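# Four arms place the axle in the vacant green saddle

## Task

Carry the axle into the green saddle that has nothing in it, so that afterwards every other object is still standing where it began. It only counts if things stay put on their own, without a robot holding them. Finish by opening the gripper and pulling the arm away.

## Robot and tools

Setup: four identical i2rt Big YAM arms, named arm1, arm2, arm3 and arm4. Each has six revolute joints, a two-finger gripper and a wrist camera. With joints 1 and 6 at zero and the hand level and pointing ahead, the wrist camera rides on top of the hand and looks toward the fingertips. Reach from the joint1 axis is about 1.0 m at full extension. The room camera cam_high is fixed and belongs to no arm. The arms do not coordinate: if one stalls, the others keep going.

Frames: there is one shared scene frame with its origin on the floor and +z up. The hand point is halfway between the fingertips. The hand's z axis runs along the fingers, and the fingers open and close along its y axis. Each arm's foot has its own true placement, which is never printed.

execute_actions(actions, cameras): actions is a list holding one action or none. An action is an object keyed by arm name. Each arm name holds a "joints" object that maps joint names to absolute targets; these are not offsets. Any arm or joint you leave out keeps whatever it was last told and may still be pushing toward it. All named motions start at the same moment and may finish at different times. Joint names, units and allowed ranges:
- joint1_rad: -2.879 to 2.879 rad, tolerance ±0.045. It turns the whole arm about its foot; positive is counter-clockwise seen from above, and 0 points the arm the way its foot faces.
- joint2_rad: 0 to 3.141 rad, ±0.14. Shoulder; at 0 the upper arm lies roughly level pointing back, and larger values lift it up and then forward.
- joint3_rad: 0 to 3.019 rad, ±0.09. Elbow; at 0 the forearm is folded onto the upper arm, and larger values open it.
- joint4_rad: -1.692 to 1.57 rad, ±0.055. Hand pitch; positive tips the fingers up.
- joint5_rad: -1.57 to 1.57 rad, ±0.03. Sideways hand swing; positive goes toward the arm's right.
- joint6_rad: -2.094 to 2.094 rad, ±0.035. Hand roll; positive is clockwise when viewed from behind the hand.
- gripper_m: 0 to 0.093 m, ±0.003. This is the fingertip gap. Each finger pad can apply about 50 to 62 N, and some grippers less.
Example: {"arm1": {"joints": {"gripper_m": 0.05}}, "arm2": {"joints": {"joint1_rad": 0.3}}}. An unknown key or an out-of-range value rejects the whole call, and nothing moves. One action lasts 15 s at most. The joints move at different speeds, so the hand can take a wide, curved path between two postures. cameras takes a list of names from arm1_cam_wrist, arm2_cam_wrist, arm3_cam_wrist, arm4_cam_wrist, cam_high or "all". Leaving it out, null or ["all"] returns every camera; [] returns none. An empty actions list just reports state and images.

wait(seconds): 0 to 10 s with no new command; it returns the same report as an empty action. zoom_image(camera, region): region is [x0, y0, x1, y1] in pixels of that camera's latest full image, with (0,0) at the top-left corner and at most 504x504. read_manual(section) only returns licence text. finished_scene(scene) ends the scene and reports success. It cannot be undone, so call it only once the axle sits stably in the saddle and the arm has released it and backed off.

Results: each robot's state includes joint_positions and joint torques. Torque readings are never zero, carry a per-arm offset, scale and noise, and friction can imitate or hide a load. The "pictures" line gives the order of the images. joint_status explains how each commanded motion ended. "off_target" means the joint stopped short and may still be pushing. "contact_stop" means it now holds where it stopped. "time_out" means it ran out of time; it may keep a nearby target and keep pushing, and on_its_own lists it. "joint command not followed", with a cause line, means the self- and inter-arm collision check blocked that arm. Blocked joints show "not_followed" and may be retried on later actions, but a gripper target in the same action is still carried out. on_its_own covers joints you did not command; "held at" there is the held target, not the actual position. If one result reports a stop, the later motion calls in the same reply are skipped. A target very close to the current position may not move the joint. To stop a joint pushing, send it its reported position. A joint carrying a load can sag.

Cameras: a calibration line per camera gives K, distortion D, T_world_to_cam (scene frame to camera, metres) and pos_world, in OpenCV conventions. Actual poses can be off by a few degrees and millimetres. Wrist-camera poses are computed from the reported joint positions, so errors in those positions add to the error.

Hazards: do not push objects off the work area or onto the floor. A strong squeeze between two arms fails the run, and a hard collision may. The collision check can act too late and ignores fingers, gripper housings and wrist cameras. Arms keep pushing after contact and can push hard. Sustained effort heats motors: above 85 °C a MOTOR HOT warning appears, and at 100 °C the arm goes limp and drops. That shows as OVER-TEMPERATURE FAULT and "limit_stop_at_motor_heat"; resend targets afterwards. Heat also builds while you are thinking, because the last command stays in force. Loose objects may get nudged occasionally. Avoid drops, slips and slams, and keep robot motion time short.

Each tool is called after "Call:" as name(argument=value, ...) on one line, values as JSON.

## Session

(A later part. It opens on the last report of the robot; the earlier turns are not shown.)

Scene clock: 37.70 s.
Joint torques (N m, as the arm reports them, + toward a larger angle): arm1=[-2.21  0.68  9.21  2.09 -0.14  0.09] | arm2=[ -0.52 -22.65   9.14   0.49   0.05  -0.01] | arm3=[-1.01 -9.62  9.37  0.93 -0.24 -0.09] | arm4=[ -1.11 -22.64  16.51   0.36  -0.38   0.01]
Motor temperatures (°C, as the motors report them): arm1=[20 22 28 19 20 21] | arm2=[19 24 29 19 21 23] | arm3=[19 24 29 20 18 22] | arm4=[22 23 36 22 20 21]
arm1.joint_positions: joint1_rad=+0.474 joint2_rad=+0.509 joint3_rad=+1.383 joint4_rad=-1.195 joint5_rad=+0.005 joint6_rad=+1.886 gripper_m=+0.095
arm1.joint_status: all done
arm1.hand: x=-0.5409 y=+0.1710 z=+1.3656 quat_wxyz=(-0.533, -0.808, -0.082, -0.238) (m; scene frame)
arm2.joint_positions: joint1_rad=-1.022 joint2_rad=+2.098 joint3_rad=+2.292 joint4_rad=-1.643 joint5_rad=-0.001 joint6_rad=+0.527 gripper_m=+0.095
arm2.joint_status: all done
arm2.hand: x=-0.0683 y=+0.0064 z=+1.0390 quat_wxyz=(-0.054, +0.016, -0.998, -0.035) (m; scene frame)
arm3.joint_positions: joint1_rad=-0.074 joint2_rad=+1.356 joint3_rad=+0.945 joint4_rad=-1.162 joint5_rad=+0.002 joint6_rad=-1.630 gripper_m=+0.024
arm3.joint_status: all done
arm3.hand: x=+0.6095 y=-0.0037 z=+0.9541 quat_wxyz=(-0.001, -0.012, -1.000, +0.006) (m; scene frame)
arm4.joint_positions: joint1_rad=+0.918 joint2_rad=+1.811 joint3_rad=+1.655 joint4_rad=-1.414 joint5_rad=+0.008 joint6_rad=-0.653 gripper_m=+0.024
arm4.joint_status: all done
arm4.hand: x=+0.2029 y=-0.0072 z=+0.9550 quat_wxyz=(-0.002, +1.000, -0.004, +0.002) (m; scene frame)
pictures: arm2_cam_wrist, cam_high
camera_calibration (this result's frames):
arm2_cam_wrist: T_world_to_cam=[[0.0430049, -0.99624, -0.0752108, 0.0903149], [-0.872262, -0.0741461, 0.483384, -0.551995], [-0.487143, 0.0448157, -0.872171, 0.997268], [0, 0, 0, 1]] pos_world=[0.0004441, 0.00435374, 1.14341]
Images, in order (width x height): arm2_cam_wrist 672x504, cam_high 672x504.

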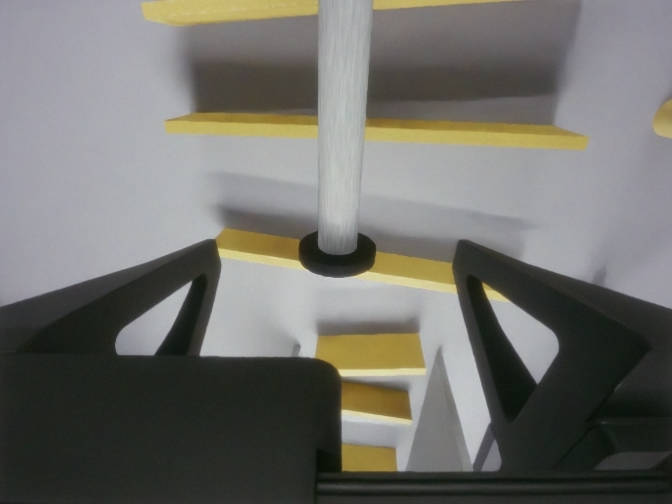

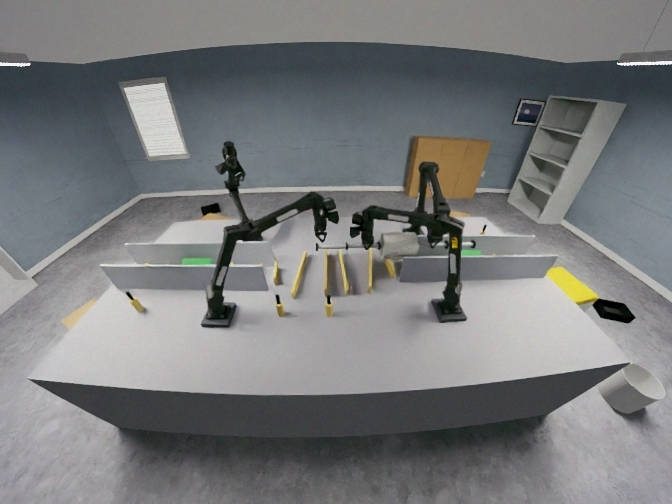

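Call:
execute_actions(actions=[{"arm2": {"joints": {"joint1_rad": -1.036, "joint2_rad": 2.258, "joint3_rad": 2.377, "joint4_rad": -1.678}}, "arm1": {"joints": {"joint6_rad": 2.085}}}], cameras=["arm2_cam_wrist"])

Scene clock: 39.67 s.
Joint torques (N m, as the arm reports them, + toward a larger angle): arm1=[-2.4   1.52  9.23  2.07 -0.15  0.  ] | arm2=[ -3.12 -24.71   9.36   0.21   0.02   0.  ] | arm3=[-1.09 -9.63  9.39  0.91 -0.24 -0.08] | arm4=[ -1.19 -23.21  16.3    0.42  -0.4    0.01]
Motor temperatures (°C, as the motors report them): arm1=[20 22 28 19 20 21] | arm2=[19 24 29 19 21 23] | arm3=[19 24 29 20 18 22] | arm4=[22 23 36 22 20 21]
arm1.joint_positions: joint1_rad=+0.474 joint2_rad=+0.509 joint3_rad=+1.383 joint4_rad=-1.195 joint5_rad=+0.005 joint6_rad=+2.071 gripper_m=+0.095
arm1.joint_status: all done
arm1.hand: x=-0.5409 y=+0.1710 z=+1.3656 quat_wxyz=(-0.509, -0.812, -0.007, -0.286) (m; scene frame)
arm2.joint_positions: joint1_rad=-1.022 joint2_rad=+2.261 joint3_rad=+2.348 joint4_rad=-1.664 joint5_rad=-0.001 joint6_rad=+0.527 gripper_m=+0.095
arm2.joint_status: all done
arm2.hand: x=-0.0521 y=+0.0164 z=+0.9529 quat_wxyz=(+0.001, +0.016, -1.000, -0.002) (m; scene frame)
arm3.joint_positions: joint1_rad=-0.074 joint2_rad=+1.356 joint3_rad=+0.945 joint4_rad=-1.162 joint5_rad=+0.002 joint6_rad=-1.630 gripper_m=+0.024
arm3.joint_status: not commanded
arm3.hand: x=+0.6095 y=-0.0037 z=+0.9541 quat_wxyz=(-0.001, -0.012, -1.000, +0.006) (m; scene frame)
arm4.joint_positions: joint1_rad=+0.918 joint2_rad=+1.811 joint3_rad=+1.655 joint4_rad=-1.414 joint5_rad=+0.008 joint6_rad=-0.653 gripper_m=+0.024
arm4.joint_status: not commanded
arm4.hand: x=+0.2029 y=-0.0072 z=+0.9550 quat_wxyz=(-0.002, +1.000, -0.004, +0.002) (m; scene frame)
pictures: arm2_cam_wrist
camera_calibration (this result's frames):
arm2_cam_wrist: T_world_to_cam=[[0.0379772, -0.99921, -0.0117112, 0.0322974], [-0.814475, -0.0377417, 0.57897, -0.584148], [-0.578954, -0.0124491, -0.815265, 0.871597], [0, 0, 0, 1]] pos_world=[0.0276136, 0.0210757, 1.04916]
Images, in order (width x height): arm2_cam_wrist 672x504.

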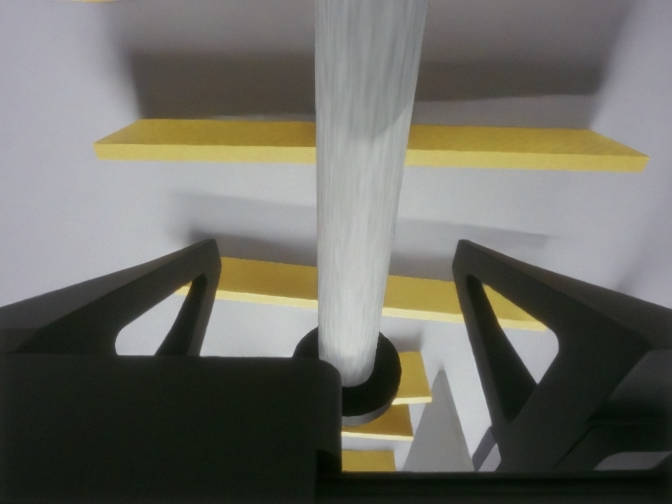

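Call:
execute_actions(actions=[{"arm2": {"joints": {"joint1_rad": -1.046, "gripper_m": 0.0}}}], cameras=["arm2_cam_wrist"])

Scene clock: 40.50 s.
Joint torques (N m, as the arm reports them, + toward a larger angle): arm1=[-2.09  1.19  9.36  2.03 -0.07  0.01] | arm2=[ -2.68 -24.67   9.48   0.24   0.08  -0.02] | arm3=[-1.23 -9.63  9.4   0.95 -0.22 -0.06] | arm4=[ -0.94 -23.38  16.35   0.48  -0.37   0.  ]
Motor temperatures (°C, as the motors report them): arm1=[20 22 28 19 20 21] | arm2=[19 24 29 19 21 23] | arm3=[19 24 29 20 18 22] | arm4=[22 23 36 22 20 21]
arm1.joint_positions: joint1_rad=+0.474 joint2_rad=+0.509 joint3_rad=+1.383 joint4_rad=-1.195 joint5_rad=+0.005 joint6_rad=+2.071 gripper_m=+0.095
arm1.joint_status: not commanded
arm1.hand: x=-0.5409 y=+0.1710 z=+1.3656 quat_wxyz=(-0.509, -0.812, -0.007, -0.286) (m; scene frame)
arm2.joint_positions: joint1_rad=-1.033 joint2_rad=+2.261 joint3_rad=+2.348 joint4_rad=-1.666 joint5_rad=-0.002 joint6_rad=+0.528 gripper_m=+0.024
arm2.joint_status: gripper_m off_target (ended at +0.024, target +0.000); the others done
arm2.hand: x=-0.0485 y=+0.0100 z=+0.9529 quat_wxyz=(+0.001, +0.010, -1.000, -0.002) (m; scene frame)
arm3.joint_positions: joint1_rad=-0.074 joint2_rad=+1.356 joint3_rad=+0.945 joint4_rad=-1.162 joint5_rad=+0.002 joint6_rad=-1.631 gripper_m=+0.024
arm3.joint_status: not commanded
arm3.hand: x=+0.6096 y=-0.0037 z=+0.9541 quat_wxyz=(-0.001, -0.011, -1.000, +0.006) (m; scene frame)
arm4.joint_positions: joint1_rad=+0.918 joint2_rad=+1.811 joint3_rad=+1.655 joint4_rad=-1.416 joint5_rad=+0.008 joint6_rad=-0.653 gripper_m=+0.024
arm4.joint_status: not commanded
arm4.hand: x=+0.2032 y=-0.0075 z=+0.9550 quat_wxyz=(-0.001, +1.000, -0.004, +0.002) (m; scene frame)
pictures: arm2_cam_wrist
camera_calibration (this result's frames):
arm2_cam_wrist: T_world_to_cam=[[0.0261463, -0.999588, -0.0118547, 0.0253889], [-0.81402, -0.0281728, 0.580153, -0.582655], [-0.580248, -0.00551889, -0.814421, 0.872635], [0, 0, 0, 1]] pos_world=[0.0313882, 0.0137794, 1.04902]
Images, in order (width x height): arm2_cam_wrist 672x504.

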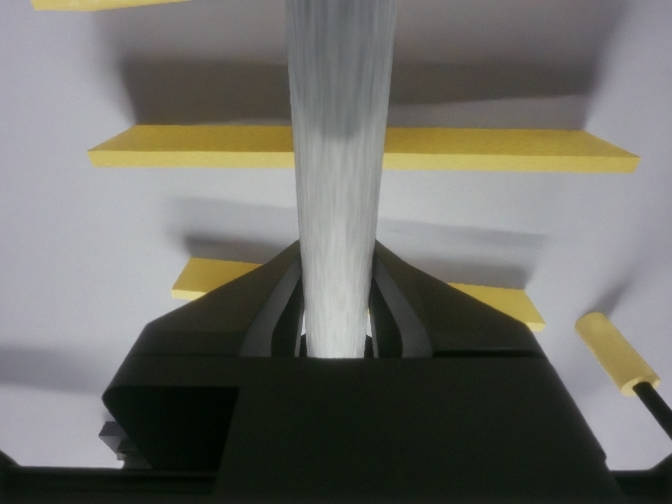

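Call:
execute_actions(actions=[{"arm4": {"joints": {"joint2_rad": 1.05, "joint3_rad": 1.69, "gripper_m": 0.093}}, "arm3": {"joints": {"joint1_rad": -0.178, "joint2_rad": 1.325, "joint3_rad": 0.99, "joint6_rad": -1.725}}, "arm2": {"joints": {"joint1_rad": -0.996, "joint2_rad": 2.098, "joint3_rad": 2.163, "joint4_rad": -1.57, "joint6_rad": 0.56}}}], cameras=["arm4_cam_wrist", "cam_high"])

Scene clock: 45.73 s.
Joint torques (N m, as the arm reports them, + toward a larger angle): arm1=[-2.    1.53  8.95  2.16 -0.11  0.12] | arm2=[ -1.07 -26.47   8.29   1.06   0.05  -0.11] | arm3=[ -0.66 -10.42  10.74   0.94  -0.42   0.02] | arm4=[-1.4  -4.73  9.34  2.08 -0.1   0.04]
Motor temperatures (°C, as the motors report them): arm1=[20 22 28 19 20 21] | arm2=[19 26 29 19 21 23] | arm3=[19 24 29 20 19 22] | arm4=[22 24 37 22 20 21]
arm1.joint_positions: joint1_rad=+0.474 joint2_rad=+0.509 joint3_rad=+1.383 joint4_rad=-1.195 joint5_rad=+0.005 joint6_rad=+2.071 gripper_m=+0.095
arm1.joint_status: not commanded
arm1.hand: x=-0.5409 y=+0.1710 z=+1.3656 quat_wxyz=(-0.509, -0.812, -0.007, -0.286) (m; scene frame)
arm2.joint_positions: joint1_rad=-0.998 joint2_rad=+2.138 joint3_rad=+2.151 joint4_rad=-1.578 joint5_rad=-0.001 joint6_rad=+0.563 gripper_m=+0.024
arm2.joint_status: all done
arm2.hand: x=-0.0848 y=+0.0151 z=+0.9588 quat_wxyz=(-0.005, +0.010, -1.000, -0.006) (m; scene frame)
arm3.joint_positions: joint1_rad=-0.174 joint2_rad=+1.356 joint3_rad=+0.945 joint4_rad=-1.162 joint5_rad=+0.006 joint6_rad=-1.729 gripper_m=+0.024
arm3.joint_status: all done
arm3.hand: x=+0.5733 y=+0.0013 z=+0.9539 quat_wxyz=(+0.001, -0.012, -1.000, +0.005) (m; scene frame)
arm4.joint_positions: joint1_rad=+0.918 joint2_rad=+1.054 joint3_rad=+1.686 joint4_rad=-1.416 joint5_rad=+0.002 joint6_rad=-0.653 gripper_m=+0.093
arm4.joint_status: all done
arm4.hand: x=+0.3443 y=-0.1169 z=+1.3238 quat_wxyz=(-0.234, +0.924, -0.004, -0.304) (m; scene frame)
pictures: arm4_cam_wrist, cam_high
camera_calibration (this result's frames):
arm4_cam_wrist: T_world_to_cam=[[0.14701, 0.887267, 0.437202, -0.524797], [0.988686, -0.145134, -0.0379101, -0.304576], [0.0298163, 0.437828, -0.898564, 1.35819], [0, 0, 0, 1]] pos_world=[0.337784, -0.173221, 1.43831]
Images, in order (width x height): arm4_cam_wrist 672x504, cam_high 672x504.

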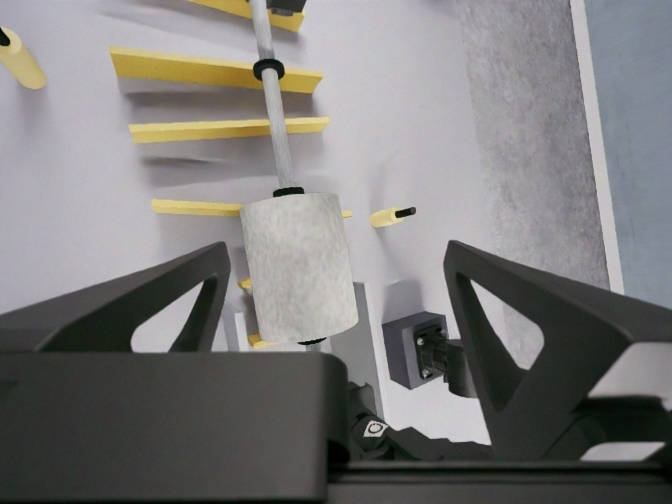

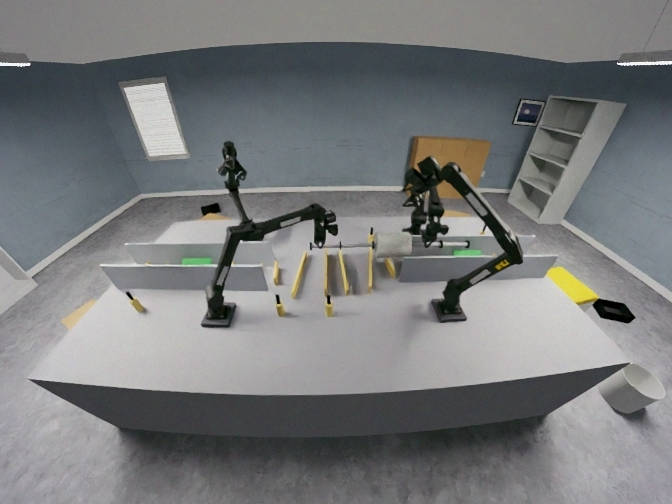

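Call:
execute_actions(actions=[])

Scene clock: 46.33 s.
Joint torques (N m, as the arm reports them, + toward a larger angle): arm1=[-2.27  0.74  9.11  1.97 -0.17  0.05] | arm2=[ -1.31 -26.39   8.25   1.06   0.03  -0.14] | arm3=[ -0.76 -10.44  10.74   0.92  -0.42   0.01] | arm4=[-1.26 -5.34  9.03  1.97 -0.11  0.04]
Motor temperatures (°C, as the motors report them): arm1=[20 22 28 19 20 21] | arm2=[19 26 29 19 21 23] | arm3=[19 24 29 20 19 22] | arm4=[22 24 36 22 20 21]
arm1.joint_positions: joint1_rad=+0.474 joint2_rad=+0.509 joint3_rad=+1.383 joint4_rad=-1.195 joint5_rad=+0.005 joint6_rad=+2.071 gripper_m=+0.095
arm1.joint_status: not commanded
arm1.hand: x=-0.5409 y=+0.1710 z=+1.3656 quat_wxyz=(-0.509, -0.812, -0.007, -0.286) (m; scene frame)
arm2.joint_positions: joint1_rad=-0.998 joint2_rad=+2.138 joint3_rad=+2.151 joint4_rad=-1.578 joint5_rad=-0.001 joint6_rad=+0.563 gripper_m=+0.024
arm2.joint_status: all done
arm2.hand: x=-0.0848 y=+0.0151 z=+0.9588 quat_wxyz=(-0.005, +0.010, -1.000, -0.006) (m; scene frame)
arm3.joint_positions: joint1_rad=-0.174 joint2_rad=+1.356 joint3_rad=+0.945 joint4_rad=-1.162 joint5_rad=+0.006 joint6_rad=-1.729 gripper_m=+0.024
arm3.joint_status: all done
arm3.hand: x=+0.5733 y=+0.0013 z=+0.9539 quat_wxyz=(+0.001, -0.012, -1.000, +0.005) (m; scene frame)
arm4.joint_positions: joint1_rad=+0.918 joint2_rad=+1.054 joint3_rad=+1.686 joint4_rad=-1.416 joint5_rad=+0.002 joint6_rad=-0.653 gripper_m=+0.093
arm4.joint_status: all done
arm4.hand: x=+0.3443 y=-0.1169 z=+1.3238 quat_wxyz=(-0.234, +0.924, -0.004, -0.304) (m; scene frame)
pictures: arm1_cam_wrist, arm2_cam_wrist, arm3_cam_wrist, arm4_cam_wrist, cam_high
camera_calibration (this result's frames):
arm1_cam_wrist: T_world_to_cam=[[0.27541, 0.484628, -0.830232, 1.2005], [0.383956, 0.736303, 0.557167, -0.672035], [0.881321, -0.472222, 0.0167096, 0.658368], [0, 0, 0, 1]] pos_world=[-0.652831, 0.223924, 1.36012]
arm2_cam_wrist: T_world_to_cam=[[0.0266525, -0.999479, -0.0181935, 0.0375683], [-0.820903, -0.0322691, 0.570155, -0.606393], [-0.570445, -0.000260941, -0.821336, 0.863754], [0, 0, 0, 1]] pos_world=[-0.00606757, 0.0182064, 1.05585]
arm3_cam_wrist: T_world_to_cam=[[-0.038095, -0.99895, 0.0254467, 0.00178127], [-0.824092, 0.0458091, 0.564601, -0.0596085], [-0.565174, 0.000538072, -0.824972, 1.2335], [0, 0, 0, 1]] pos_world=[0.648087, 0.0038463, 1.05121]
arm4_cam_wrist: T_world_to_cam=[[0.14701, 0.887267, 0.437202, -0.524797], [0.988686, -0.145134, -0.0379101, -0.304576], [0.0298163, 0.437828, -0.898564, 1.35819], [0, 0, 0, 1]] pos_world=[0.337784, -0.173221, 1.43831]
Images, in order (width x height): arm1_cam_wrist 672x504, arm2_cam_wrist 672x504, arm3_cam_wrist 672x504, arm4_cam_wrist 672x504, cam_high 672x504.

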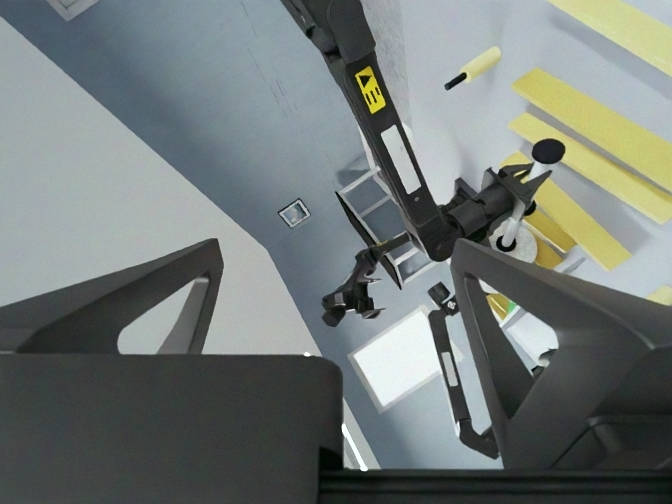

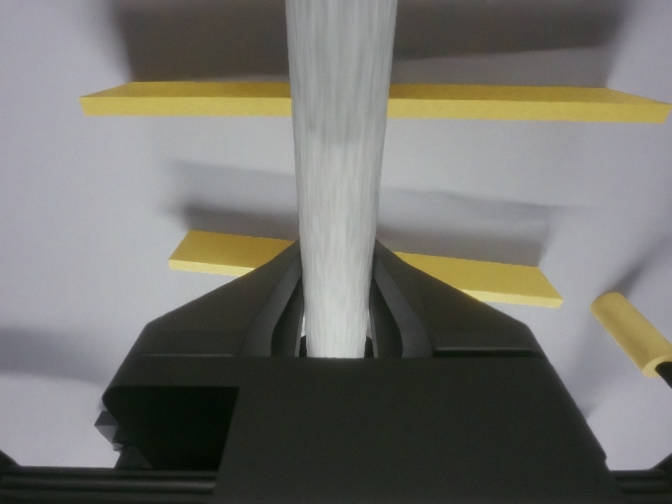

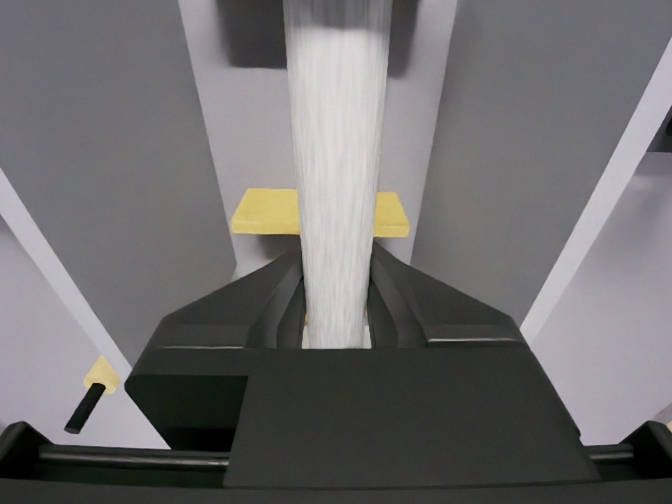

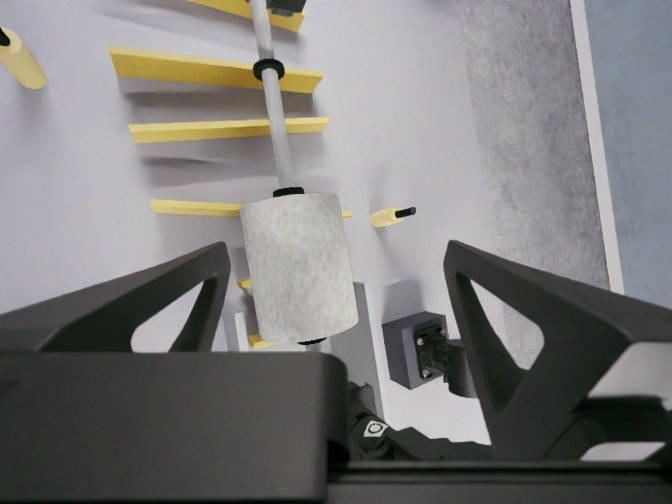

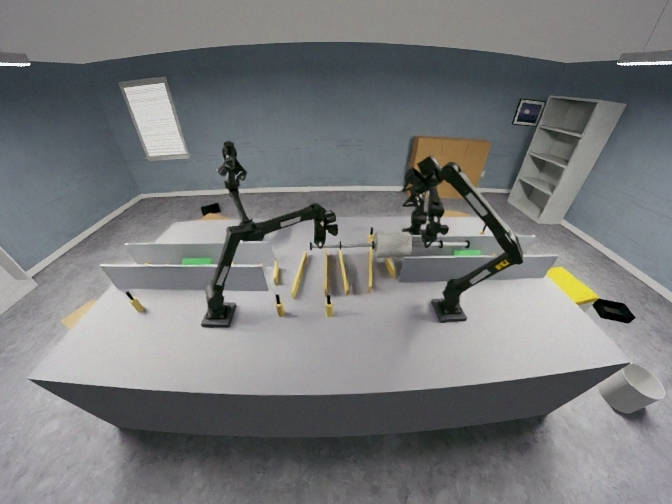

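Call:
execute_actions(actions=[{"arm2":{"joints":{"joint1_rad":-0.872,"joint2_rad":1.888,"joint3_rad":1.772,"joint4_rad":-1.387,"joint6_rad":0.687}},"arm3":{"joints":{"joint1_rad":-0.458,"joint2_rad":1.392,"joint4_rad":-1.092,"joint6_rad":-2.012}},"arm4":{"joints":{"joint1_rad":-0.19,"joint2_rad":0.8,"joint3_rad":1.083,"joint4_rad":-1.65,"joint6_rad":-1.764,"gripper_m":0.03}}}], cameras=["arm4_cam_wrist","cam_high"])

Scene clock: 55.93 s.
Joint torques (N m, as the arm reports them, + toward a larger angle): arm1=[-2.16  1.61  9.14  2.13 -0.17  0.05] | arm2=[ -1.92 -22.14   8.35   1.11   0.02  -0.25] | arm3=[  0.45 -11.41  10.48   0.74  -0.56   0.  ] | arm4=[-1.45 -1.65  9.38  0.07 -0.08 -0.06]
Motor temperatures (°C, as the motors report them): arm1=[20 22 28 19 20 21] | arm2=[19 27 30 19 21 23] | arm3=[19 24 30 20 19 22] | arm4=[22 22 34 22 20 21]
arm1.joint_positions: joint1_rad=+0.474 joint2_rad=+0.509 joint3_rad=+1.383 joint4_rad=-1.195 joint5_rad=+0.005 joint6_rad=+2.071 gripper_m=+0.095
arm1.joint_status: not commanded
arm1.hand: x=-0.5409 y=+0.1710 z=+1.3656 quat_wxyz=(-0.509, -0.812, -0.007, -0.286) (m; scene frame)
arm2.joint_positions: joint1_rad=-0.868 joint2_rad=+1.915 joint3_rad=+1.758 joint4_rad=-1.395 joint5_rad=+0.000 joint6_rad=+0.700 gripper_m=+0.024
arm2.joint_status: all done
arm2.hand: x=-0.1902 y=+0.0380 z=+0.9440 quat_wxyz=(-0.009, +0.006, -1.000, -0.010) (m; scene frame)
arm3.joint_positions: joint1_rad=-0.467 joint2_rad=+1.428 joint3_rad=+0.945 joint4_rad=-1.096 joint5_rad=+0.009 joint6_rad=-2.016 gripper_m=+0.024
arm3.joint_status: all done
arm3.hand: x=+0.4679 y=+0.0224 z=+0.9286 quat_wxyz=(+0.000, -0.015, -1.000, +0.002) (m; scene frame)
arm4.joint_positions: joint1_rad=-0.181 joint2_rad=+0.804 joint3_rad=+1.079 joint4_rad=-1.633 joint5_rad=+0.000 joint6_rad=-1.754 gripper_m=+0.030
arm4.joint_status: all done
arm4.hand: x=+0.6836 y=-0.1258 z=+1.0921 quat_wxyz=(-0.103, +0.994, -0.003, +0.019) (m; scene frame)
pictures: arm4_cam_wrist, cam_high
camera_calibration (this result's frames):
arm4_cam_wrist: T_world_to_cam=[[-0.00552251, 0.977665, 0.210098, -0.101869], [0.784998, -0.125916, 0.606566, -1.21231], [0.619473, 0.168277, -0.76677, 0.56285], [0, 0, 0, 1]] pos_world=[0.602427, -0.147769, 1.18832]
Images, in order (width x height): arm4_cam_wrist 672x504, cam_high 672x504.

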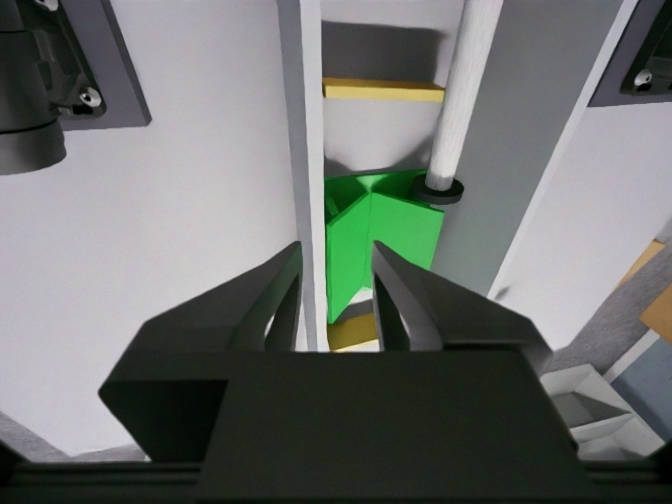

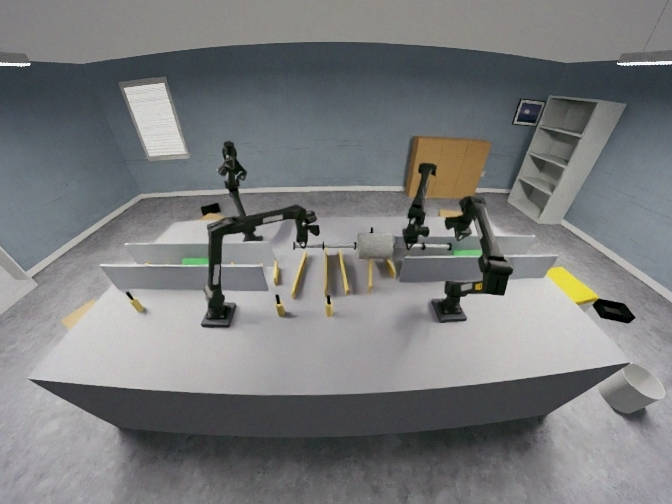

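Call:
zoom_image(camera="arm4_cam_wrist", region=[340, 0, 560, 240])

Region (340, 0, 560, 240) of arm4_cam_wrist's 672x504 image, scaled by 2.100, with more detail than that image has; it fills the left 462 columns of this view, and the rest is white.

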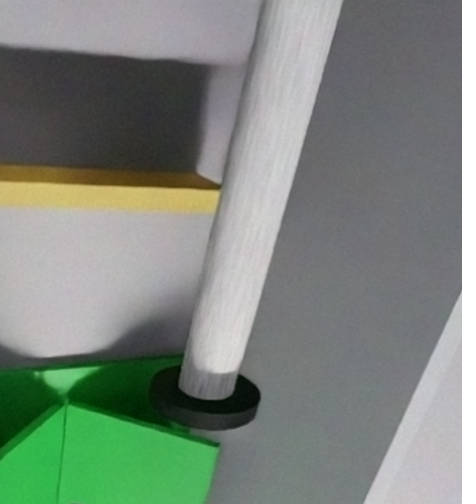

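Call:
execute_actions(actions=[{"arm2":{"joints":{"joint2_rad":1.912}},"arm4":{"joints":{"joint1_rad":-0.139,"joint2_rad":1.334,"joint3_rad":1.042,"joint4_rad":-1.257,"joint6_rad":-1.715,"gripper_m":0.093}}}], cameras=["arm4_cam_wrist","cam_high"])

Scene clock: 58.13 s.
Joint torques (N m, as the arm reports them, + toward a larger angle): arm1=[-1.57  1.07  9.15  2.16 -0.2   0.01] | arm2=[ -1.69 -20.06   8.34   1.11   0.02  -0.23] | arm3=[  0.37 -11.59  10.51   0.72  -0.5    0.  ] | arm4=[-0.46 -9.9   8.57  1.15 -0.07  0.18]
Motor temperatures (°C, as the motors report them): arm1=[20 22 28 19 20 21] | arm2=[19 27 30 19 21 23] | arm3=[19 24 31 20 19 22] | arm4=[22 22 34 22 20 21]
arm1.joint_positions: joint1_rad=+0.474 joint2_rad=+0.509 joint3_rad=+1.383 joint4_rad=-1.195 joint5_rad=+0.005 joint6_rad=+2.071 gripper_m=+0.095
arm1.joint_status: not commanded
arm1.hand: x=-0.5409 y=+0.1710 z=+1.3656 quat_wxyz=(-0.509, -0.812, -0.007, -0.286) (m; scene frame)
arm2.joint_positions: joint1_rad=-0.868 joint2_rad=+1.919 joint3_rad=+1.758 joint4_rad=-1.394 joint5_rad=+0.000 joint6_rad=+0.700 gripper_m=+0.024
arm2.joint_status: all done
arm2.hand: x=-0.1899 y=+0.0382 z=+0.9418 quat_wxyz=(-0.008, +0.006, -1.000, -0.009) (m; scene frame)
arm3.joint_positions: joint1_rad=-0.467 joint2_rad=+1.428 joint3_rad=+0.945 joint4_rad=-1.096 joint5_rad=+0.008 joint6_rad=-2.016 gripper_m=+0.024
arm3.joint_status: not commanded
arm3.hand: x=+0.4681 y=+0.0223 z=+0.9286 quat_wxyz=(+0.000, -0.015, -1.000, +0.002) (m; scene frame)
arm4.joint_positions: joint1_rad=-0.149 joint2_rad=+1.337 joint3_rad=+1.042 joint4_rad=-1.272 joint5_rad=+0.000 joint6_rad=-1.724 gripper_m=+0.093
arm4.joint_status: all done
arm4.hand: x=+0.6980 y=+0.0123 z=+0.9353 quat_wxyz=(+0.000, +1.000, -0.002, +0.000) (m; scene frame)
pictures: arm4_cam_wrist, cam_high
camera_calibration (this result's frames):
arm4_cam_wrist: T_world_to_cam=[[-0.00365306, 0.999975, 0.00612063, -0.0147223], [0.8087, -0.000646066, 0.588221, -1.11205], [0.58821, 0.00709856, -0.808677, 0.473438], [0, 0, 0, 1]] pos_world=[0.620778, 0.0106427, 1.03708]
Images, in order (width x height): arm4_cam_wrist 672x504, cam_high 672x504.

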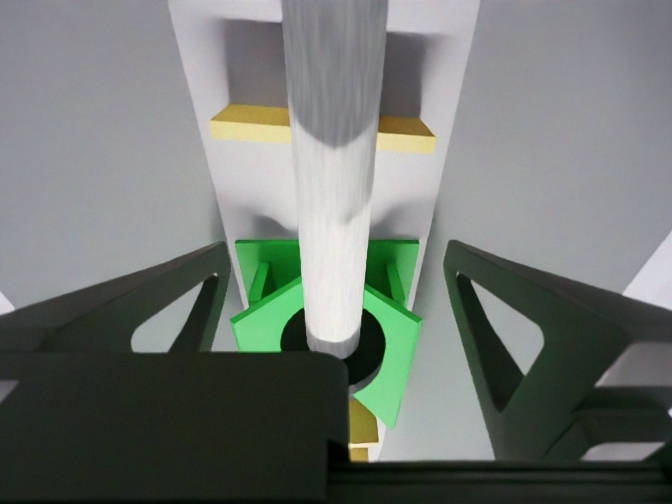

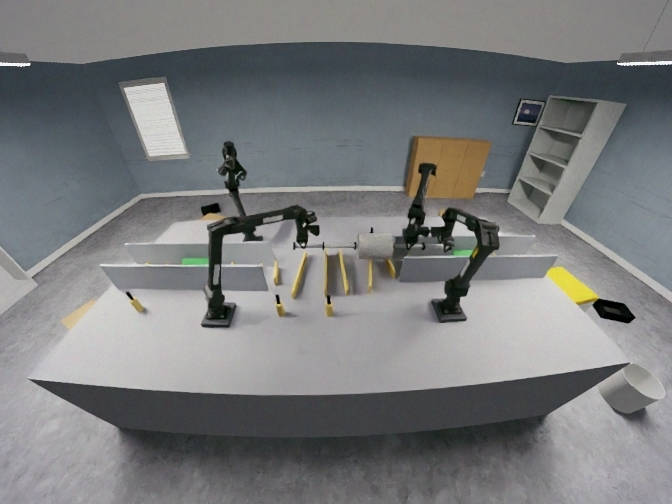

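Call:
execute_actions(actions=[{"arm2":{"joints":{"joint2_rad":1.935}},"arm4":{"joints":{"joint2_rad":1.348,"joint4_rad":-1.25,"gripper_m":0.0}}}], cameras=["arm4_cam_wrist"])

Scene clock: 59.07 s.
Joint torques (N m, as the arm reports them, + toward a larger angle): arm1=[-1.63  1.16  9.2   2.2  -0.18  0.06] | arm2=[ -2.   -20.74   8.41   0.84  -0.07  -0.24] | arm3=[  0.37 -11.68  10.59   0.85  -0.35   0.01] | arm4=[-0.04 -9.45  8.97  1.12 -0.21  0.11]
Motor temperatures (°C, as the motors report them): arm1=[20 22 28 19 20 21] | arm2=[19 27 30 19 21 23] | arm3=[19 24 31 20 19 22] | arm4=[22 22 34 22 20 21]
arm1.joint_positions: joint1_rad=+0.474 joint2_rad=+0.509 joint3_rad=+1.383 joint4_rad=-1.195 joint5_rad=+0.005 joint6_rad=+2.071 gripper_m=+0.095
arm1.joint_status: not commanded
arm1.hand: x=-0.5409 y=+0.1710 z=+1.3656 quat_wxyz=(-0.509, -0.812, -0.007, -0.286) (m; scene frame)
arm2.joint_positions: joint1_rad=-0.868 joint2_rad=+1.939 joint3_rad=+1.758 joint4_rad=-1.391 joint5_rad=+0.003 joint6_rad=+0.699 gripper_m=+0.024
arm2.joint_status: all done
arm2.hand: x=-0.1887 y=+0.0387 z=+0.9303 quat_wxyz=(-0.003, +0.007, -1.000, -0.002) (m; scene frame)
arm3.joint_positions: joint1_rad=-0.467 joint2_rad=+1.429 joint3_rad=+0.943 joint4_rad=-1.098 joint5_rad=+0.004 joint6_rad=-2.017 gripper_m=+0.024
arm3.joint_status: not commanded
arm3.hand: x=+0.4692 y=+0.0231 z=+0.9278 quat_wxyz=(-0.003, -0.015, -1.000, +0.001) (m; scene frame)
arm4.joint_positions: joint1_rad=-0.149 joint2_rad=+1.337 joint3_rad=+1.040 joint4_rad=-1.266 joint5_rad=+0.003 joint6_rad=-1.720 gripper_m=+0.024
arm4.joint_status: gripper_m off_target (ended at +0.024, target +0.000); the others done
arm4.hand: x=+0.6987 y=+0.0130 z=+0.9347 quat_wxyz=(-0.002, +1.000, -0.004, +0.002) (m; scene frame)
pictures: arm4_cam_wrist
camera_calibration (this result's frames):
arm4_cam_wrist: T_world_to_cam=[[0.000143005, 0.999952, 0.00978593, -0.0214169], [0.806528, -0.00590073, 0.591166, -1.11339], [0.591196, 0.00780809, -0.80649, 0.468469], [0, 0, 0, 1]] pos_world=[0.621028, 0.0111882, 1.03623]
Images, in order (width x height): arm4_cam_wrist 672x504.

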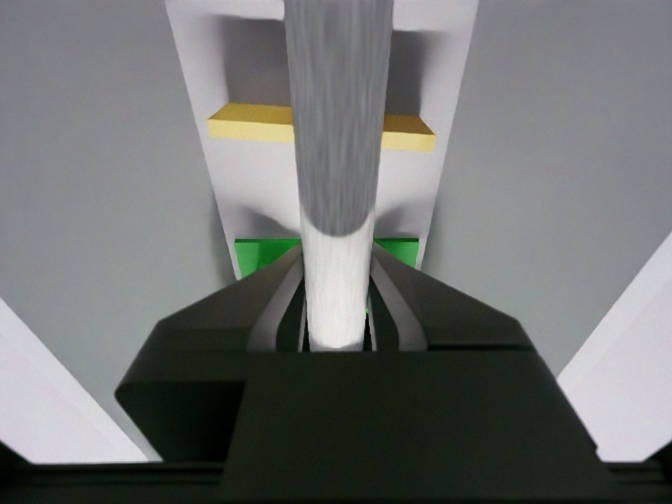

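Call:
execute_actions(actions=[{"arm2":{"joints":{"joint2_rad":1.915}},"arm4":{"joints":{"joint2_rad":1.305,"joint3_rad":1.075}},"arm3":{"joints":{"joint1_rad":-0.53,"joint2_rad":1.13,"gripper_m":0.093}}}], cameras=["cam_high"])

Scene clock: 61.17 s.
Joint torques (N m, as the arm reports them, + toward a larger angle): arm1=[-2.24  0.76  9.19  1.93 -0.17  0.13] | arm2=[ -1.96 -21.91   8.41   0.87  -0.08  -0.23] | arm3=[-0.92 -5.59 10.55  1.5  -0.25  0.05] | arm4=[  0.22 -12.61  11.69   1.1   -0.22   0.12]
Motor temperatures (°C, as the motors report them): arm1=[20 22 28 19 20 21] | arm2=[19 27 30 19 21 23] | arm3=[19 24 31 20 19 22] | arm4=[22 22 33 22 20 21]
arm1.joint_positions: joint1_rad=+0.474 joint2_rad=+0.509 joint3_rad=+1.383 joint4_rad=-1.195 joint5_rad=+0.005 joint6_rad=+2.071 gripper_m=+0.095
arm1.joint_status: not commanded
arm1.hand: x=-0.5409 y=+0.1710 z=+1.3656 quat_wxyz=(-0.509, -0.812, -0.007, -0.286) (m; scene frame)
arm2.joint_positions: joint1_rad=-0.868 joint2_rad=+1.939 joint3_rad=+1.756 joint4_rad=-1.389 joint5_rad=+0.003 joint6_rad=+0.699 gripper_m=+0.024
arm2.joint_status: all done
arm2.hand: x=-0.1888 y=+0.0386 z=+0.9297 quat_wxyz=(-0.003, +0.007, -1.000, -0.002) (m; scene frame)
arm3.joint_positions: joint1_rad=-0.522 joint2_rad=+1.126 joint3_rad=+0.960 joint4_rad=-1.098 joint5_rad=+0.002 joint6_rad=-2.017 gripper_m=+0.093
arm3.joint_status: all done
arm3.hand: x=+0.4510 y=+0.0334 z=+1.0410 quat_wxyz=(+0.071, -0.042, -0.986, +0.142) (m; scene frame)
arm4.joint_positions: joint1_rad=-0.149 joint2_rad=+1.333 joint3_rad=+1.040 joint4_rad=-1.266 joint5_rad=+0.003 joint6_rad=-1.720 gripper_m=+0.024
arm4.joint_status: all done
arm4.hand: x=+0.6987 y=+0.0130 z=+0.9360 quat_wxyz=(-0.004, +1.000, -0.004, +0.002) (m; scene frame)
pictures: cam_high
Images, in order (width x height): cam_high 672x504.

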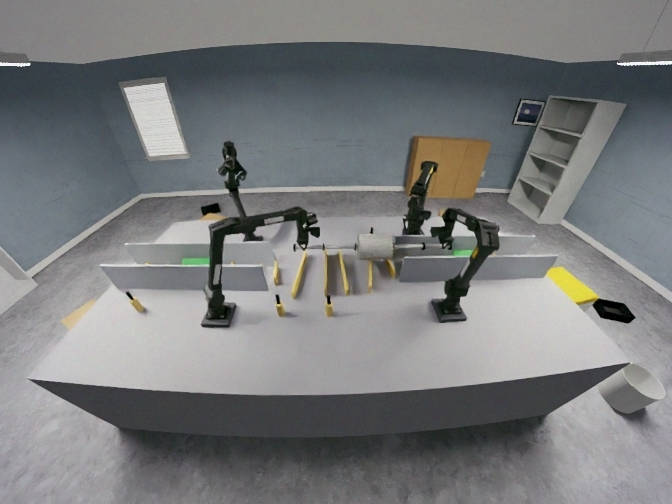

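Call:
execute_actions(actions=[{"arm2":{"joints":{"joint1_rad":-0.703,"joint2_rad":1.565,"joint3_rad":1.336,"joint4_rad":-1.288,"joint6_rad":0.86}},"arm4":{"joints":{"joint1_rad":0.294,"joint2_rad":1.262,"joint4_rad":-1.32,"joint6_rad":-1.28}},"arm3":{"joints":{"joint2_rad":0.7,"joint4_rad":-1.5,"gripper_m":0.03}}}], cameras=["cam_high"])

Scene clock: 64.23 s.
Joint torques (N m, as the arm reports them, + toward a larger angle): arm1=[-1.76  1.76  9.11  1.85 -0.12  0.04] | arm2=[ -2.06 -15.35   8.58   1.12   0.01  -0.07] | arm3=[-1.17  0.23 10.41  0.7  -0.24  0.05] | arm4=[ -0.42 -12.4   11.89  -0.2   -0.15   0.24]
Motor temperatures (°C, as the motors report them): arm1=[20 22 28 19 20 21] | arm2=[19 27 30 19 21 23] | arm3=[19 24 31 20 19 22] | arm4=[22 22 34 22 20 21]
arm1.joint_positions: joint1_rad=+0.474 joint2_rad=+0.509 joint3_rad=+1.383 joint4_rad=-1.195 joint5_rad=+0.005 joint6_rad=+2.071 gripper_m=+0.095
arm1.joint_status: not commanded
arm1.hand: x=-0.5409 y=+0.1710 z=+1.3656 quat_wxyz=(-0.509, -0.812, -0.007, -0.286) (m; scene frame)
arm2.joint_positions: joint1_rad=-0.697 joint2_rad=+1.584 joint3_rad=+1.314 joint4_rad=-1.296 joint5_rad=+0.001 joint6_rad=+0.860 gripper_m=+0.024
arm2.joint_status: all done
arm2.hand: x=-0.3459 y=+0.0072 z=+0.9456 quat_wxyz=(-0.004, +0.012, -1.000, -0.006) (m; scene frame)
arm3.joint_positions: joint1_rad=-0.522 joint2_rad=+0.698 joint3_rad=+0.960 joint4_rad=-1.487 joint5_rad=+0.002 joint6_rad=-2.017 gripper_m=+0.030
arm3.joint_status: all done
arm3.hand: x=+0.5232 y=+0.1585 z=+1.1288 quat_wxyz=(+0.080, -0.042, -0.983, +0.159) (m; scene frame)
arm4.joint_positions: joint1_rad=+0.285 joint2_rad=+1.295 joint3_rad=+1.040 joint4_rad=-1.308 joint5_rad=+0.001 joint6_rad=-1.295 gripper_m=+0.024
arm4.joint_status: all done
arm4.hand: x=+0.5435 y=-0.0074 z=+0.9490 quat_wxyz=(-0.002, +1.000, +0.001, -0.001) (m; scene frame)
pictures: cam_high
Images, in order (width x height): cam_high 672x504.

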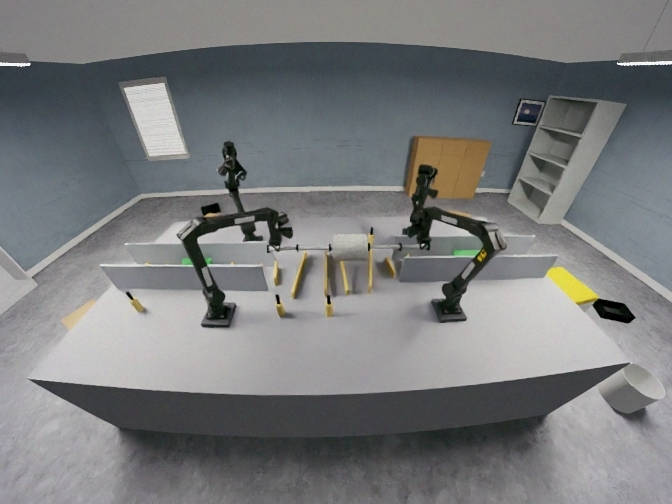

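Call:
execute_actions(actions=[{"arm2":{"joints":{"joint1_rad":-0.355,"joint2_rad":1.242,"joint3_rad":1.023,"joint4_rad":-1.325,"joint6_rad":1.205}},"arm4":{"joints":{"joint1_rad":0.74,"joint2_rad":1.423,"joint3_rad":1.283,"joint4_rad":-1.345,"joint6_rad":-0.84}},"arm1":{"joints":{"joint1_rad":0.45,"joint2_rad":0.75,"joint3_rad":1.285,"joint4_rad":-1.6,"joint6_rad":2.085}}}], cameras=["cam_high","arm2_cam_wrist"])

Scene clock: 66.60 s.
Joint torques (N m, as the arm reports them, + toward a larger angle): arm1=[-2.58 -2.12  9.39  0.69 -0.06  0.11] | arm2=[-2.03 -8.28  8.76  0.72  0.1   0.07] | arm3=[-1.06  0.13 10.38  0.71 -0.23  0.05] | arm4=[ -0.26 -16.25  13.67   0.06  -0.15   0.29]
Motor temperatures (°C, as the motors report them): arm1=[20 22 28 19 20 21] | arm2=[19 27 30 19 21 23] | arm3=[19 24 31 20 19 22] | arm4=[22 22 34 22 20 21]
arm1.joint_positions: joint1_rad=+0.455 joint2_rad=+0.747 joint3_rad=+1.276 joint4_rad=-1.591 joint5_rad=+0.004 joint6_rad=+2.071 gripper_m=+0.095
arm1.joint_status: all done
arm1.hand: x=-0.5259 y=+0.1380 z=+1.1918 quat_wxyz=(-0.220, -0.968, -0.002, -0.121) (m; scene frame)
arm2.joint_positions: joint1_rad=-0.351 joint2_rad=+1.250 joint3_rad=+0.998 joint4_rad=-1.327 joint5_rad=-0.001 joint6_rad=+1.192 gripper_m=+0.024
arm2.joint_status: all done
arm2.hand: x=-0.5288 y=-0.0357 z=+0.9540 quat_wxyz=(+0.000, +0.019, -1.000, +0.000) (m; scene frame)
arm3.joint_positions: joint1_rad=-0.522 joint2_rad=+0.698 joint3_rad=+0.960 joint4_rad=-1.487 joint5_rad=+0.002 joint6_rad=-2.017 gripper_m=+0.030
arm3.joint_status: not commanded
arm3.hand: x=+0.5232 y=+0.1585 z=+1.1288 quat_wxyz=(+0.080, -0.042, -0.983, +0.159) (m; scene frame)
arm4.joint_positions: joint1_rad=+0.734 joint2_rad=+1.463 joint3_rad=+1.227 joint4_rad=-1.338 joint5_rad=+0.003 joint6_rad=-0.861 gripper_m=+0.024
arm4.joint_status: all done
arm4.hand: x=+0.3628 y=-0.0354 z=+0.9573 quat_wxyz=(+0.002, +1.000, +0.008, +0.002) (m; scene frame)
pictures: arm2_cam_wrist, cam_high
camera_calibration (this result's frames):
arm2_cam_wrist: T_world_to_cam=[[0.0448352, -0.998969, -0.00707664, -0.00241314], [-0.81548, -0.0406898, 0.577354, -0.974086], [-0.577047, -0.0201149, -0.816463, 0.597634], [0, 0, 0, 1]] pos_world=[-0.449376, -0.0300247, 1.05032]
Images, in order (width x height): arm2_cam_wrist 672x504, cam_high 672x504.

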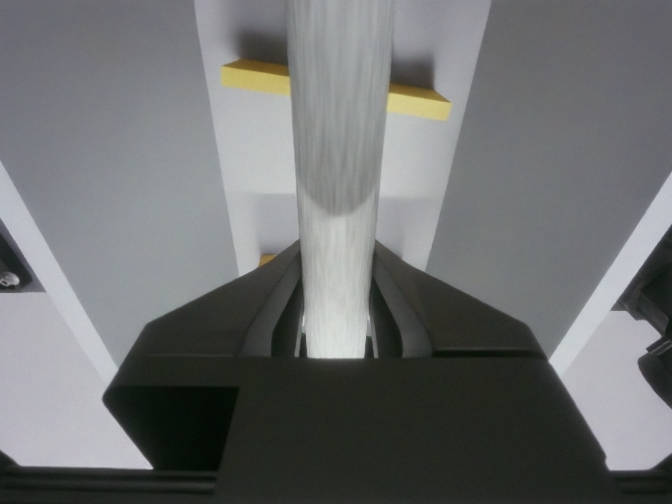

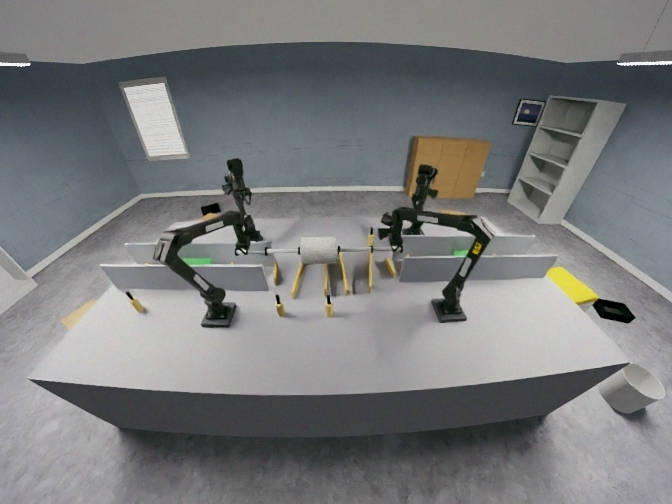

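Call:
execute_actions(actions=[{"arm2":{"joints":{"joint1_rad":0.099,"joint2_rad":1.178,"joint4_rad":-1.395,"joint6_rad":1.665}},"arm4":{"joints":{"joint1_rad":0.962,"joint2_rad":1.659,"joint3_rad":1.633,"joint4_rad":-1.442,"joint6_rad":-0.617}},"arm1":{"joints":{"joint2_rad":1.2,"joint3_rad":1.335,"joint4_rad":-1.45,"joint6_rad":2.094}}}], cameras=["cam_high","arm1_cam_wrist","arm2_cam_wrist"])

Scene clock: 69.03 s.
Joint torques (N m, as the arm reports them, + toward a larger angle): arm1=[-2.35 -9.6  12.55  0.85 -0.01  0.18] | arm2=[-0.47 -8.4   8.81  0.43 -0.22  0.1 ] | arm3=[-1.22  0.19 10.35  0.73 -0.24  0.05] | arm4=[ -0.51 -20.34  15.78   0.15   0.05   0.07]
Motor temperatures (°C, as the motors report them): arm1=[20 22 29 19 20 21] | arm2=[19 26 30 19 21 23] | arm3=[19 24 31 20 19 22] | arm4=[22 23 34 22 20 21]
arm1.joint_positions: joint1_rad=+0.455 joint2_rad=+1.213 joint3_rad=+1.292 joint4_rad=-1.460 joint5_rad=+0.004 joint6_rad=+2.080 gripper_m=+0.095
arm1.joint_status: all done
arm1.hand: x=-0.4575 y=+0.0156 z=+1.0733 quat_wxyz=(-0.082, -0.996, +0.002, -0.045) (m; scene frame)
arm2.joint_positions: joint1_rad=+0.088 joint2_rad=+1.203 joint3_rad=+0.998 joint4_rad=-1.391 joint5_rad=+0.007 joint6_rad=+1.650 gripper_m=+0.024
arm2.joint_status: all done
arm2.hand: x=-0.6703 y=-0.0359 z=+0.9679 quat_wxyz=(-0.007, +0.010, -1.000, +0.009) (m; scene frame)
arm3.joint_positions: joint1_rad=-0.522 joint2_rad=+0.698 joint3_rad=+0.960 joint4_rad=-1.487 joint5_rad=+0.002 joint6_rad=-2.017 gripper_m=+0.030
arm3.joint_status: not commanded
arm3.hand: x=+0.5232 y=+0.1585 z=+1.1288 quat_wxyz=(+0.080, -0.042, -0.983, +0.159) (m; scene frame)
arm4.joint_positions: joint1_rad=+0.958 joint2_rad=+1.698 joint3_rad=+1.553 joint4_rad=-1.436 joint5_rad=-0.002 joint6_rad=-0.619 gripper_m=+0.024
arm4.joint_status: all done
arm4.hand: x=+0.2233 y=-0.0512 z=+0.9749 quat_wxyz=(+0.005, +1.000, -0.001, +0.003) (m; scene frame)
pictures: arm1_cam_wrist, arm2_cam_wrist, cam_high
camera_calibration (this result's frames):
arm1_cam_wrist: T_world_to_cam=[[0.00829721, 0.987298, -0.158663, 0.159305], [0.741117, 0.10045, 0.663818, -0.367878], [0.671324, -0.123096, -0.73087, 1.21722], [0, 0, 0, 1]] pos_world=[-0.545829, 0.0295059, 1.15911]
arm2_cam_wrist: T_world_to_cam=[[0.0253697, -0.999627, 0.0101236, -0.0258494], [-0.823827, -0.0151695, 0.566639, -1.09186], [-0.566274, -0.0227155, -0.823904, 0.541721], [0, 0, 0, 1]] pos_world=[-0.592083, -0.0300972, 1.06528]
Images, in order (width x height): arm1_cam_wrist 672x504, arm2_cam_wrist 672x504, cam_high 672x504.

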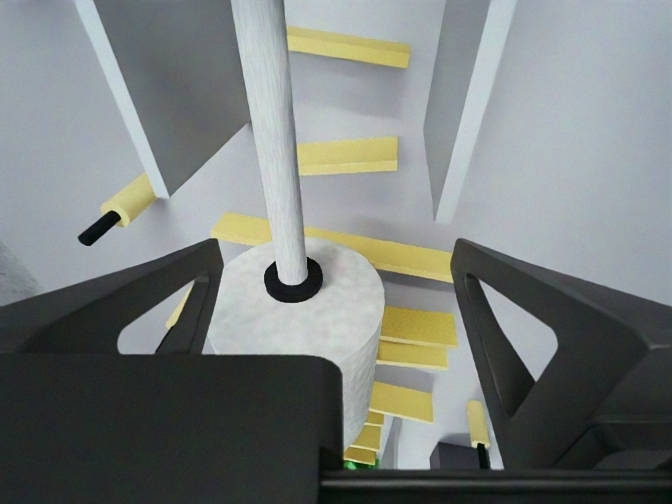

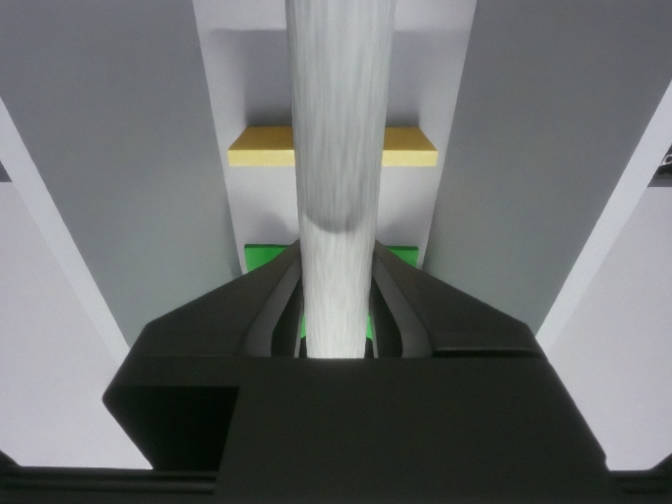

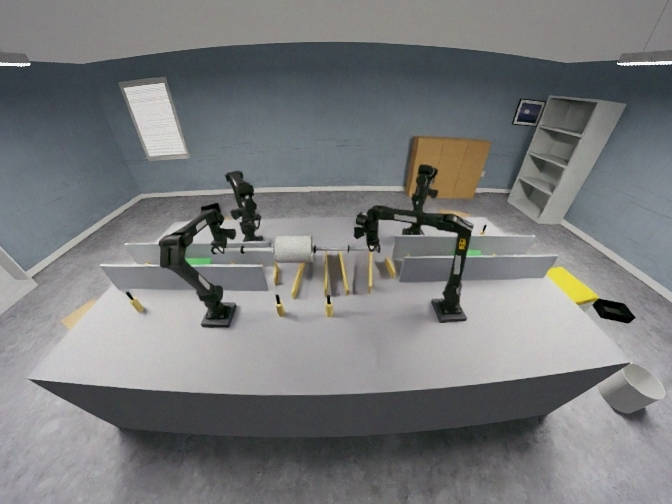

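Call:
execute_actions(actions=[{"arm1":{"joints":{"joint2_rad":1.484,"joint4_rad":-1.355,"gripper_m":0.07}}}], cameras=["arm1_cam_wrist"])

Scene clock: 70.90 s.
Joint torques (N m, as the arm reports them, + toward a larger angle): arm1=[ -2.01 -12.81  12.     0.34  -0.03   0.13] | arm2=[-0.27 -8.85  8.87  0.5  -0.24  0.08] | arm3=[-1.06  0.35 10.37  0.73 -0.23  0.05] | arm4=[ -0.42 -20.25  15.75   0.1    0.05   0.07]
Motor temperatures (°C, as the motors report them): arm1=[20 22 29 19 20 21] | arm2=[19 26 30 19 21 23] | arm3=[19 24 31 20 19 22] | arm4=[22 23 35 22 20 21]
arm1.joint_positions: joint1_rad=+0.455 joint2_rad=+1.501 joint3_rad=+1.292 joint4_rad=-1.363 joint5_rad=+0.004 joint6_rad=+2.081 gripper_m=+0.070
arm1.joint_status: all done
arm1.hand: x=-0.4300 y=-0.0332 z=+0.9633 quat_wxyz=(+0.002, -1.000, +0.002, +0.001) (m; scene frame)
arm2.joint_positions: joint1_rad=+0.088 joint2_rad=+1.203 joint3_rad=+0.998 joint4_rad=-1.391 joint5_rad=+0.007 joint6_rad=+1.650 gripper_m=+0.024
arm2.joint_status: not commanded
arm2.hand: x=-0.6703 y=-0.0359 z=+0.9679 quat_wxyz=(-0.007, +0.010, -1.000, +0.009) (m; scene frame)
arm3.joint_positions: joint1_rad=-0.522 joint2_rad=+0.698 joint3_rad=+0.960 joint4_rad=-1.487 joint5_rad=+0.002 joint6_rad=-2.017 gripper_m=+0.030
arm3.joint_status: not commanded
arm3.hand: x=+0.5232 y=+0.1585 z=+1.1288 quat_wxyz=(+0.080, -0.042, -0.983, +0.159) (m; scene frame)
arm4.joint_positions: joint1_rad=+0.958 joint2_rad=+1.698 joint3_rad=+1.553 joint4_rad=-1.436 joint5_rad=-0.002 joint6_rad=-0.619 gripper_m=+0.024
arm4.joint_status: not commanded
arm4.hand: x=+0.2233 y=-0.0512 z=+0.9749 quat_wxyz=(+0.005, +1.000, -0.001, +0.003) (m; scene frame)
pictures: arm1_cam_wrist
camera_calibration (this result's frames):
arm1_cam_wrist: T_world_to_cam=[[0.000837936, 0.999966, 0.00820873, 0.026244], [0.800024, -0.00559533, 0.599942, -0.227058], [0.599968, 0.00606447, -0.800001, 1.15252], [0, 0, 0, 1]] pos_world=[-0.509846, -0.034503, 1.05802]
Images, in order (width x height): arm1_cam_wrist 672x504.

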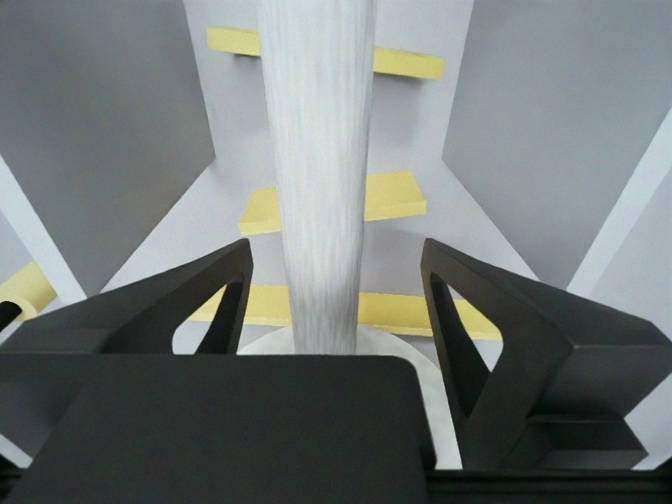

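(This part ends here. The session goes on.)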